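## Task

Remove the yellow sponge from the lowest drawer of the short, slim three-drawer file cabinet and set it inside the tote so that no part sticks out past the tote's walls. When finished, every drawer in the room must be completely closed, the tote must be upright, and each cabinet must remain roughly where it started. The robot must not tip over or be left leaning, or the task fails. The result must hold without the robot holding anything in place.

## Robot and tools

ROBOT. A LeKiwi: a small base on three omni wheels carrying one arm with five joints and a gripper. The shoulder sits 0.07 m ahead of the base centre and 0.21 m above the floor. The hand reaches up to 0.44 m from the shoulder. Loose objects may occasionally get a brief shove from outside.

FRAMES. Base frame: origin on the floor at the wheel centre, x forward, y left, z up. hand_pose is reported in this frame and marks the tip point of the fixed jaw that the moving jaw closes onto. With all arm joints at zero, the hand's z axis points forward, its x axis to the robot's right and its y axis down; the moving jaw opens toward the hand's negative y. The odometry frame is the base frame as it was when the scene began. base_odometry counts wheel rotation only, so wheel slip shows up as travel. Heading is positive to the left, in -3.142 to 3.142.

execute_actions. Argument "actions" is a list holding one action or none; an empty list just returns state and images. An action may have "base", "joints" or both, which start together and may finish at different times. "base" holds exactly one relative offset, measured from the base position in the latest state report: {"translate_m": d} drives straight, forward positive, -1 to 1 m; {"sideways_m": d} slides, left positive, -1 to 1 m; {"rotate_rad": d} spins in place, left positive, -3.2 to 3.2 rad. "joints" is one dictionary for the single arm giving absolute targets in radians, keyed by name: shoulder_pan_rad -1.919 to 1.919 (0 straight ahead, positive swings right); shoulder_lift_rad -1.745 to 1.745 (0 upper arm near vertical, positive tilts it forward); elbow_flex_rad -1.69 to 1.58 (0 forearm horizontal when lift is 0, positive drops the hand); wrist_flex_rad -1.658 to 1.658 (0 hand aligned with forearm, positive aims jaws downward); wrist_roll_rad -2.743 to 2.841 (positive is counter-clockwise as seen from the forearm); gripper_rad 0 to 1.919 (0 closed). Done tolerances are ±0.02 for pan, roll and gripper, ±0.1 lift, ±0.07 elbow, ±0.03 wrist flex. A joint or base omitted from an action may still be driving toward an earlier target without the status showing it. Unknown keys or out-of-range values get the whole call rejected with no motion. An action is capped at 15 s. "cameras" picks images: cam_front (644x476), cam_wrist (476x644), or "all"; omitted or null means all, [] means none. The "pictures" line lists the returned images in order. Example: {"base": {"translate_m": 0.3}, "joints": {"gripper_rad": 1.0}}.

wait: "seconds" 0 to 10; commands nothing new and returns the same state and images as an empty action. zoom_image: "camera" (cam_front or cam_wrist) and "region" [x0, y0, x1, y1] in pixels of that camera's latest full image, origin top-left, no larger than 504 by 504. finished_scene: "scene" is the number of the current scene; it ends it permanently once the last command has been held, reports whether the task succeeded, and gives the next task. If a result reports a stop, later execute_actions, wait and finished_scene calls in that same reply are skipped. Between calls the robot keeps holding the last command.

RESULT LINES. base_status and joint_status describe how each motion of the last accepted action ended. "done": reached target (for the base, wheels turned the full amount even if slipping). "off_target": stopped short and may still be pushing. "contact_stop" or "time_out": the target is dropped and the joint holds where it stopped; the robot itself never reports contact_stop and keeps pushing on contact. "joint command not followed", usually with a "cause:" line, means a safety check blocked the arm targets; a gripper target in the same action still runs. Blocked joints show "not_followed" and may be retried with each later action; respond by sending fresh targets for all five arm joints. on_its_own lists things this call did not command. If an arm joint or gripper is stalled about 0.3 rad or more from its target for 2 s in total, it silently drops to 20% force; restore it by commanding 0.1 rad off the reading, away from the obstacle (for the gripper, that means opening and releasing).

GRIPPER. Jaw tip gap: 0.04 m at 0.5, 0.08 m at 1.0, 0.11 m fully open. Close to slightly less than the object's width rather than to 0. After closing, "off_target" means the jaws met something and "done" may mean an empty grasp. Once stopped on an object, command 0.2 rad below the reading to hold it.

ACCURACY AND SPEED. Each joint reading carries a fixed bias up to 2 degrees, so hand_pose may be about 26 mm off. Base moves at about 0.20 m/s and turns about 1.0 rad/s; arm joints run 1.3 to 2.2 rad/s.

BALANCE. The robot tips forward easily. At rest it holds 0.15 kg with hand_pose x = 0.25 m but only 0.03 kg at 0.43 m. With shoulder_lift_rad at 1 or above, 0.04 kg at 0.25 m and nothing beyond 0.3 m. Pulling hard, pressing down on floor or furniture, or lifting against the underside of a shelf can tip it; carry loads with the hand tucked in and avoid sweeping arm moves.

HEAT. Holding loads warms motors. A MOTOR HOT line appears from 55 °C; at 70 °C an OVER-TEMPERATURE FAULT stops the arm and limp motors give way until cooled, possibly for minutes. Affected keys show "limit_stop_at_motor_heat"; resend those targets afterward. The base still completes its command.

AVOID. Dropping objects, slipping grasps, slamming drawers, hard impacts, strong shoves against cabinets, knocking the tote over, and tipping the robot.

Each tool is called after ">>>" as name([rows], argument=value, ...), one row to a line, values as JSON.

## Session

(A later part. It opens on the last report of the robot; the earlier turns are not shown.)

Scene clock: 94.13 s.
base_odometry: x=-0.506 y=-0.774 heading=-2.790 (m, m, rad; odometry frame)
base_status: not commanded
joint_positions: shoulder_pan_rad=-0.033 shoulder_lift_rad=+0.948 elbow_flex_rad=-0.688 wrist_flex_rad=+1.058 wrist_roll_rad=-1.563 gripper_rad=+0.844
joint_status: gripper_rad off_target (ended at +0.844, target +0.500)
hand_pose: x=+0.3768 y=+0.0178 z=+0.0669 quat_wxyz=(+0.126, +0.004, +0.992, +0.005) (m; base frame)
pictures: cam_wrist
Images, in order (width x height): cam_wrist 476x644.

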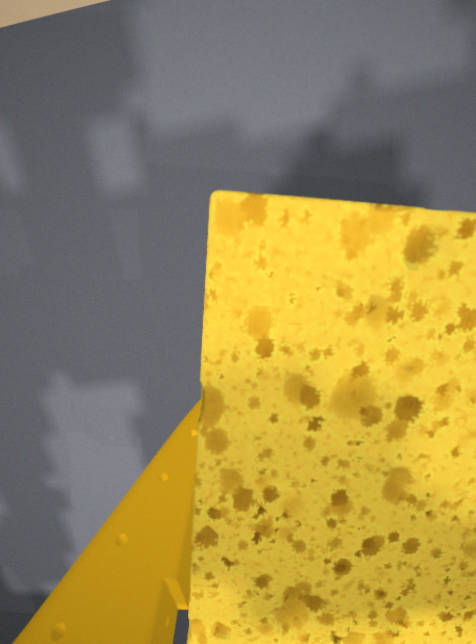

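>>> execute_actions([
  {"joints":{"gripper_rad":0.64,"shoulder_lift_rad":0.2,"elbow_flex_rad":-0.5,"wrist_flex_rad":1.3}},
], cameras=[])

>>> execute_actions([
  {"joints":{"shoulder_pan_rad":0,"shoulder_lift_rad":-1.45,"elbow_flex_rad":0.3,"wrist_flex_rad":1.5}},
], cameras=[])

>>> execute_actions([
  {"base":{"translate_m":0.2}},
])

Scene clock: 98.87 s.
base_odometry: x=-0.506 y=-0.774 heading=-2.790 (m, m, rad; odometry frame)
base_status: not commanded
joint_positions: shoulder_pan_rad=-0.033 shoulder_lift_rad=+0.254 elbow_flex_rad=-0.493 wrist_flex_rad=+1.299 wrist_roll_rad=-1.563 gripper_rad=+0.903
joint_status: gripper_rad off_target (ended at +0.903, target +0.640); the others done
hand_pose: x=+0.3608 y=+0.0173 z=+0.2079 quat_wxyz=(+0.253, +0.004, +0.968, +0.009) (m; base frame)
pictures: none
No camera images: the call's "cameras" was empty. Leave "cameras" out to get every camera's image.

Scene clock: 100.40 s.
base_odometry: x=-0.506 y=-0.774 heading=-2.790 (m, m, rad; odometry frame)
base_status: not commanded
joint_positions: shoulder_pan_rad=-0.010 shoulder_lift_rad=-1.447 elbow_flex_rad=+0.304 wrist_flex_rad=+1.498 wrist_roll_rad=-1.563 gripper_rad=+0.903
joint_status: all done
hand_pose: x=+0.1909 y=+0.0089 z=+0.3197 quat_wxyz=(+0.571, +0.013, +0.821, +0.014) (m; base frame)
pictures: none
No camera images: the call's "cameras" was empty. Leave "cameras" out to get every camera's image.

Scene clock: 102.37 s.
base_odometry: x=-0.694 y=-0.843 heading=-2.791 (m, m, rad; odometry frame)
base_status: done
joint_positions: shoulder_pan_rad=-0.010 shoulder_lift_rad=-1.450 elbow_flex_rad=+0.306 wrist_flex_rad=+1.500 wrist_roll_rad=-1.564 gripper_rad=+0.903
joint_status: not commanded
hand_pose: x=+0.1905 y=+0.0089 z=+0.3194 quat_wxyz=(+0.571, +0.013, +0.821, +0.015) (m; base frame)
pictures: cam_front, cam_wrist
Images, in order (width x height): cam_front 644x476, cam_wrist 476x644.

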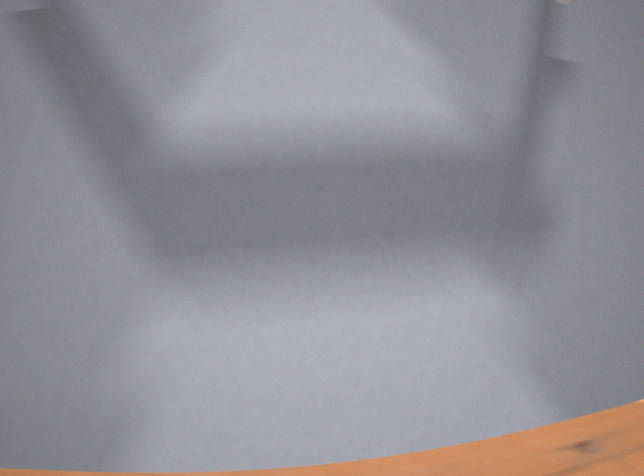

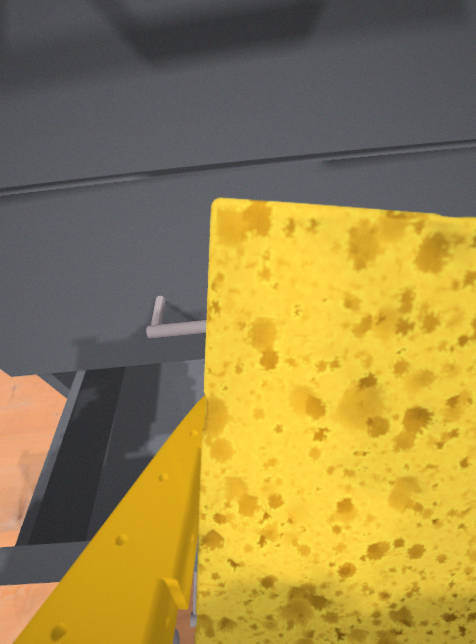

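>>> execute_actions([
  {"joints":{"shoulder_pan_rad":1.7}},
], cameras=[])

>>> execute_actions([
  {"base":{"translate_m":0.13}},
], cameras=[])

>>> execute_actions([
  {"base":{"translate_m":-0.3}},
])

Scene clock: 107.73 s.
base_odometry: x=-0.694 y=-0.843 heading=-2.791 (m, m, rad; odometry frame)
base_status: not commanded
joint_positions: shoulder_pan_rad=+1.689 shoulder_lift_rad=-1.450 elbow_flex_rad=+0.306 wrist_flex_rad=+1.500 wrist_roll_rad=-1.564 gripper_rad=+0.903
joint_status: all done
hand_pose: x=+0.0601 y=-0.1237 z=+0.3194 quat_wxyz=(+0.388, +0.625, +0.532, -0.419) (m; base frame)
pictures: none
No camera images: the call's "cameras" was empty. Leave "cameras" out to get every camera's image.

Scene clock: 109.37 s.
base_odometry: x=-0.815 y=-0.887 heading=-2.790 (m, m, rad; odometry frame)
base_status: done
joint_positions: shoulder_pan_rad=+1.689 shoulder_lift_rad=-1.450 elbow_flex_rad=+0.306 wrist_flex_rad=+1.500 wrist_roll_rad=-1.564 gripper_rad=+0.903
joint_status: not commanded
hand_pose: x=+0.0601 y=-0.1237 z=+0.3194 quat_wxyz=(+0.388, +0.625, +0.532, -0.419) (m; base frame)
pictures: none
No camera images: the call's "cameras" was empty. Leave "cameras" out to get every camera's image.

Scene clock: 111.83 s.
base_odometry: x=-0.534 y=-0.784 heading=-2.790 (m, m, rad; odometry frame)
base_status: done
joint_positions: shoulder_pan_rad=+1.689 shoulder_lift_rad=-1.450 elbow_flex_rad=+0.306 wrist_flex_rad=+1.500 wrist_roll_rad=-1.564 gripper_rad=+0.903
joint_status: not commanded
hand_pose: x=+0.0601 y=-0.1237 z=+0.3194 quat_wxyz=(+0.388, +0.625, +0.532, -0.419) (m; base frame)
pictures: cam_front, cam_wrist
Images, in order (width x height): cam_front 644x476, cam_wrist 476x644.

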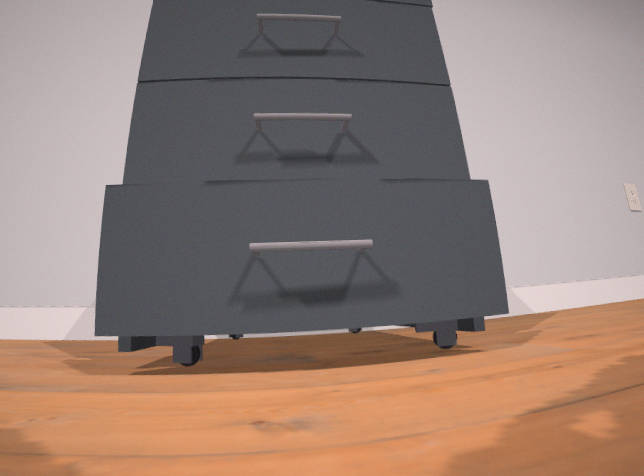

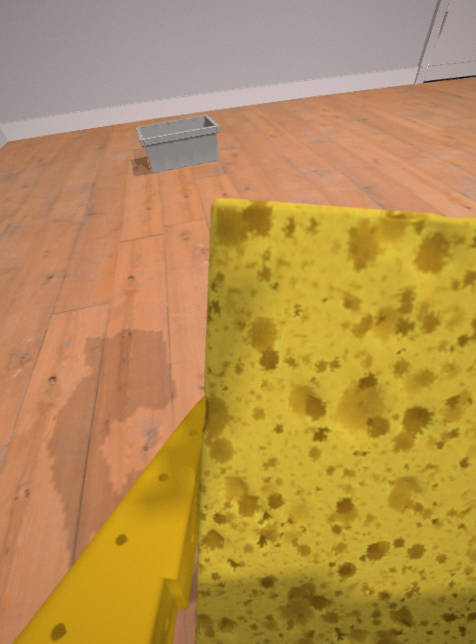

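Still about 3-4 cm open.

>>> execute_actions([
  {"base":{"translate_m":0.345}},
], cameras=[])

>>> execute_actions([
  {"base":{"translate_m":-0.33}},
])

Scene clock: 116.17 s.
base_odometry: x=-0.857 y=-0.902 heading=-2.790 (m, m, rad; odometry frame)
base_status: done
joint_positions: shoulder_pan_rad=+1.690 shoulder_lift_rad=-1.450 elbow_flex_rad=+0.306 wrist_flex_rad=+1.500 wrist_roll_rad=-1.564 gripper_rad=+0.903
joint_status: not commanded
hand_pose: x=+0.0600 y=-0.1237 z=+0.3194 quat_wxyz=(+0.388, +0.625, +0.532, -0.419) (m; base frame)
pictures: none
No camera images: the call's "cameras" was empty. Leave "cameras" out to get every camera's image.

Scene clock: 118.80 s.
base_odometry: x=-0.548 y=-0.789 heading=-2.790 (m, m, rad; odometry frame)
base_status: done
joint_positions: shoulder_pan_rad=+1.690 shoulder_lift_rad=-1.450 elbow_flex_rad=+0.306 wrist_flex_rad=+1.500 wrist_roll_rad=-1.564 gripper_rad=+0.903
joint_status: not commanded
hand_pose: x=+0.0600 y=-0.1237 z=+0.3194 quat_wxyz=(+0.388, +0.625, +0.532, -0.419) (m; base frame)
pictures: cam_front, cam_wrist
Images, in order (width x height): cam_front 644x476, cam_wrist 476x644.

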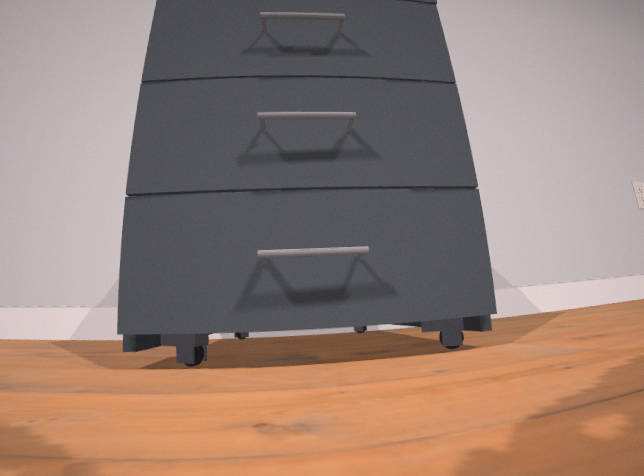

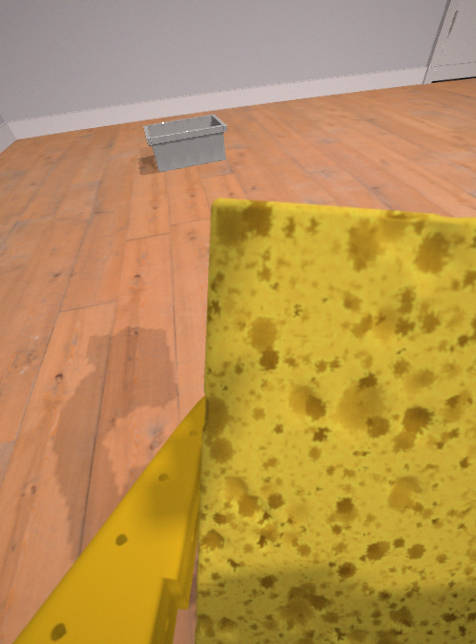

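Shut. Toward the tote (right).

>>> execute_actions([
  {"base":{"rotate_rad":-1.45},"joints":{"shoulder_pan_rad":0}},
], cameras=[])

>>> execute_actions([
  {"base":{"translate_m":0.9}},
])

Scene clock: 122.60 s.
base_odometry: x=-0.548 y=-0.789 heading=+2.047 (m, m, rad; odometry frame)
base_status: done
joint_positions: shoulder_pan_rad=+0.010 shoulder_lift_rad=-1.450 elbow_flex_rad=+0.306 wrist_flex_rad=+1.500 wrist_roll_rad=-1.564 gripper_rad=+0.903
joint_status: all done
hand_pose: x=+0.1907 y=+0.0064 z=+0.3194 quat_wxyz=(+0.571, +0.022, +0.821, +0.009) (m; base frame)
pictures: none
No camera images: the call's "cameras" was empty. Leave "cameras" out to get every camera's image.

Scene clock: 128.07 s.
base_odometry: x=-0.960 y=+0.010 heading=+2.047 (m, m, rad; odometry frame)
base_status: done
joint_positions: shoulder_pan_rad=+0.009 shoulder_lift_rad=-1.450 elbow_flex_rad=+0.306 wrist_flex_rad=+1.500 wrist_roll_rad=-1.564 gripper_rad=+0.903
joint_status: not commanded
hand_pose: x=+0.1907 y=+0.0066 z=+0.3194 quat_wxyz=(+0.571, +0.021, +0.821, +0.010) (m; base frame)
pictures: cam_front, cam_wrist
Images, in order (width x height): cam_front 644x476, cam_wrist 476x644.

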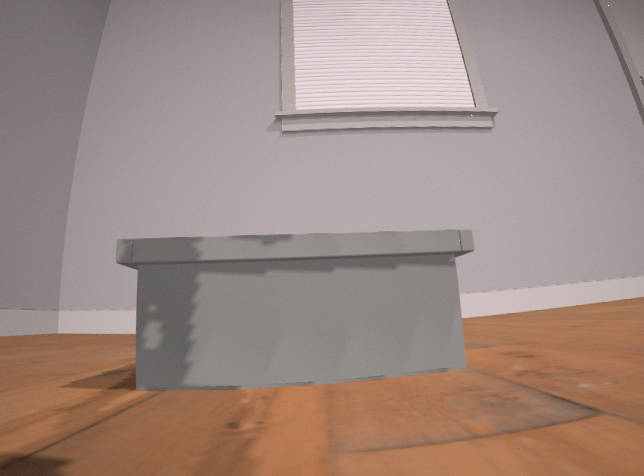

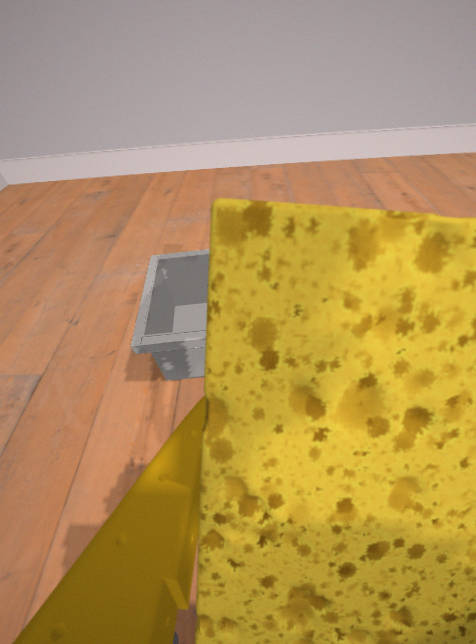

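>>> execute_actions([
  {"base":{"translate_m":0.19},"joints":{"shoulder_lift_rad":-0.1,"elbow_flex_rad":-0.3,"wrist_flex_rad":1.6}},
])

Scene clock: 131.93 s.
base_odometry: x=-1.047 y=+0.179 heading=+2.047 (m, m, rad; odometry frame)
base_status: done
joint_positions: shoulder_pan_rad=+0.009 shoulder_lift_rad=-0.094 elbow_flex_rad=-0.272 wrist_flex_rad=+1.600 wrist_roll_rad=-1.564 gripper_rad=+0.903
joint_status: all done
hand_pose: x=+0.2921 y=+0.0057 z=+0.2254 quat_wxyz=(+0.168, +0.025, +0.985, +0.003) (m; base frame)
pictures: cam_front, cam_wrist
Images, in order (width x height): cam_front 644x476, cam_wrist 476x644.

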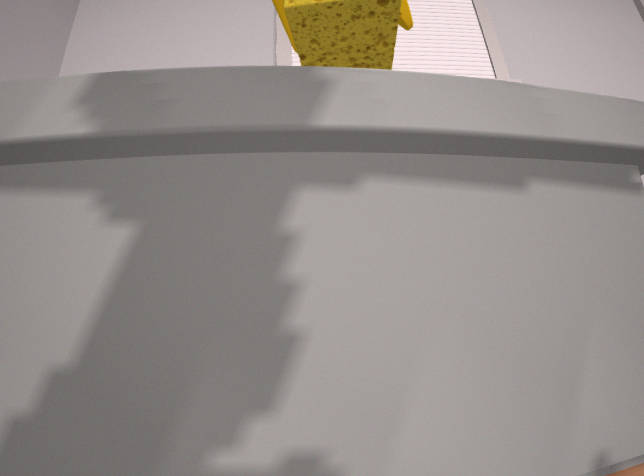

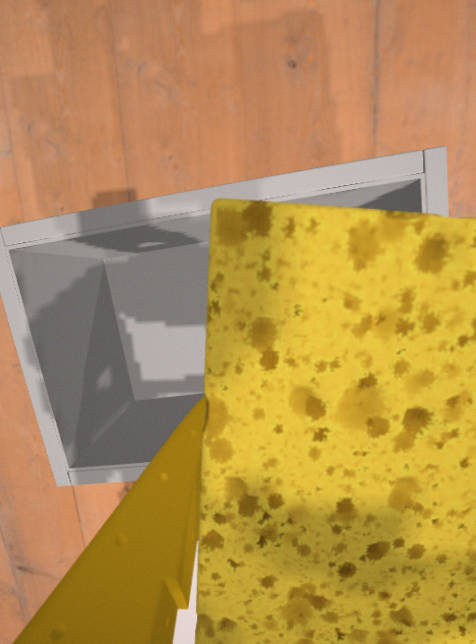

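>>> execute_actions([
  {"joints":{"wrist_roll_rad":0,"shoulder_lift_rad":0.1,"elbow_flex_rad":-0.4,"wrist_flex_rad":1.6}},
])

Scene clock: 135.27 s.
base_odometry: x=-1.047 y=+0.179 heading=+2.047 (m, m, rad; odometry frame)
base_status: not commanded
joint_positions: shoulder_pan_rad=+0.009 shoulder_lift_rad=+0.110 elbow_flex_rad=-0.366 wrist_flex_rad=+1.600 wrist_roll_rad=-0.006 gripper_rad=+0.903
joint_status: all done
hand_pose: x=+0.2952 y=-0.0020 z=+0.1987 quat_wxyz=(+0.082, -0.680, +0.724, -0.078) (m; base frame)
pictures: cam_front, cam_wrist
Images, in order (width x height): cam_front 644x476, cam_wrist 476x644.

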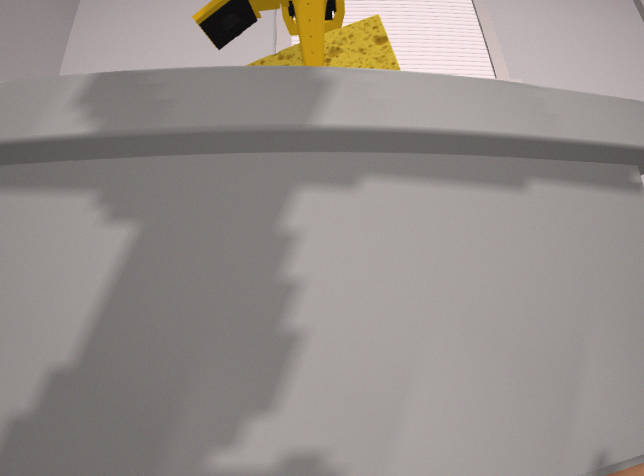

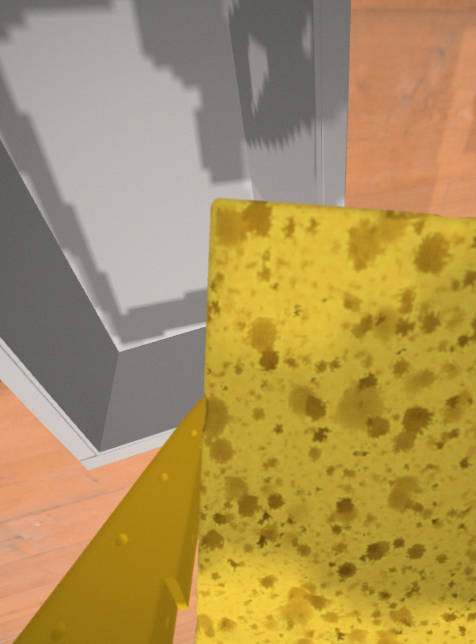

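>>> execute_actions([
  {"base":{"sideways_m":0.07}},
], cameras=[])

>>> execute_actions([
  {"joints":{"shoulder_lift_rad":0.25,"elbow_flex_rad":-0.2,"wrist_flex_rad":1.6}},
])

Scene clock: 139.10 s.
base_odometry: x=-1.108 y=+0.147 heading=+2.045 (m, m, rad; odometry frame)
base_status: done
joint_positions: shoulder_pan_rad=+0.009 shoulder_lift_rad=+0.110 elbow_flex_rad=-0.366 wrist_flex_rad=+1.600 wrist_roll_rad=-0.006 gripper_rad=+0.903
joint_status: not commanded
hand_pose: x=+0.2952 y=-0.0020 z=+0.1987 quat_wxyz=(+0.082, -0.680, +0.724, -0.078) (m; base frame)
pictures: none
No camera images: the call's "cameras" was empty. Leave "cameras" out to get every camera's image.

Scene clock: 139.80 s.
base_odometry: x=-1.108 y=+0.147 heading=+2.045 (m, m, rad; odometry frame)
base_status: not commanded
joint_positions: shoulder_pan_rad=+0.009 shoulder_lift_rad=+0.263 elbow_flex_rad=-0.196 wrist_flex_rad=+1.600 wrist_roll_rad=-0.006 gripper_rad=+0.903
joint_status: all done
hand_pose: x=+0.2654 y=-0.0017 z=+0.1473 quat_wxyz=(-0.035, -0.684, +0.728, +0.033) (m; base frame)
pictures: cam_front, cam_wrist
Images, in order (width x height): cam_front 644x476, cam_wrist 476x644.

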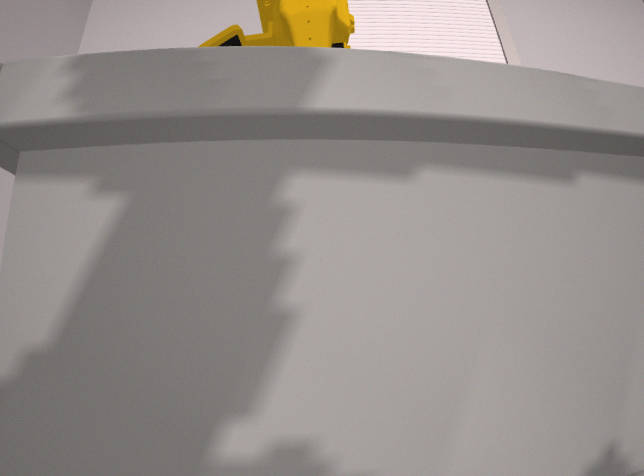

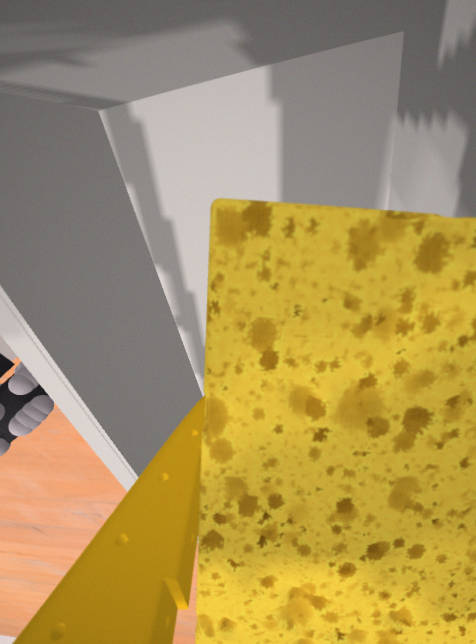

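Inside the rim. Lower a little and release.

>>> execute_actions([
  {"joints":{"shoulder_lift_rad":0.45,"elbow_flex_rad":-0.25,"wrist_flex_rad":1.45}},
], cameras=[])

>>> execute_actions([
  {"joints":{"gripper_rad":1.2}},
], cameras=[])

>>> execute_actions([
  {"joints":{"shoulder_lift_rad":-0.3,"elbow_flex_rad":-0.4,"wrist_flex_rad":1.5}},
])

Scene clock: 144.87 s.
base_odometry: x=-1.108 y=+0.147 heading=+2.045 (m, m, rad; odometry frame)
base_status: not commanded
joint_positions: shoulder_pan_rad=+0.009 shoulder_lift_rad=+0.464 elbow_flex_rad=-0.219 wrist_flex_rad=+1.455 wrist_roll_rad=-0.006 gripper_rad=+0.903
joint_status: all done
hand_pose: x=+0.2763 y=-0.0018 z=+0.1111 quat_wxyz=(-0.047, -0.683, +0.728, +0.045) (m; base frame)
pictures: none
No camera images: the call's "cameras" was empty. Leave "cameras" out to get every camera's image.

Scene clock: 145.67 s.
base_odometry: x=-1.108 y=+0.147 heading=+2.045 (m, m, rad; odometry frame)
base_status: not commanded
joint_positions: shoulder_pan_rad=+0.009 shoulder_lift_rad=+0.464 elbow_flex_rad=-0.220 wrist_flex_rad=+1.455 wrist_roll_rad=-0.006 gripper_rad=+1.188
joint_status: all done
hand_pose: x=+0.2766 y=-0.0018 z=+0.1113 quat_wxyz=(-0.046, -0.683, +0.728, +0.044) (m; base frame)
pictures: none
No camera images: the call's "cameras" was empty. Leave "cameras" out to get every camera's image.

Scene clock: 146.70 s.
base_odometry: x=-1.108 y=+0.147 heading=+2.045 (m, m, rad; odometry frame)
base_status: not commanded
joint_positions: shoulder_pan_rad=+0.009 shoulder_lift_rad=-0.267 elbow_flex_rad=-0.374 wrist_flex_rad=+1.498 wrist_roll_rad=-0.006 gripper_rad=+1.190
joint_status: all done
hand_pose: x=+0.2988 y=-0.0020 z=+0.2832 quat_wxyz=(+0.253, -0.641, +0.683, -0.241) (m; base frame)
pictures: cam_front, cam_wrist
Images, in order (width x height): cam_front 644x476, cam_wrist 476x644.

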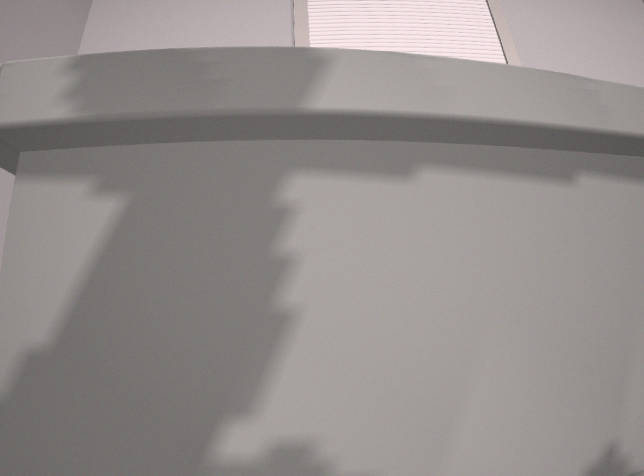

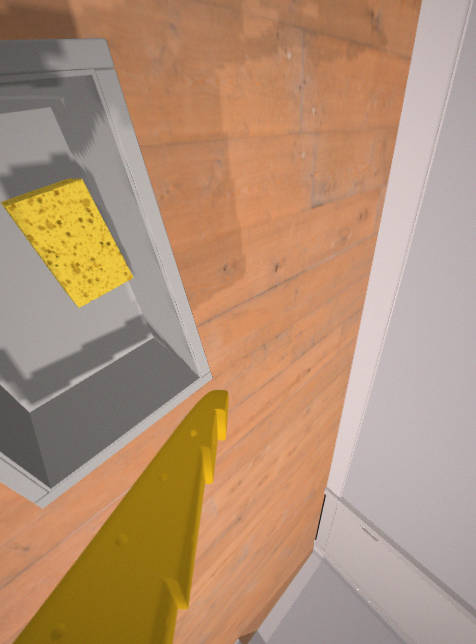

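>>> finished_scene(scene=1)

The scene is finished: the task was done.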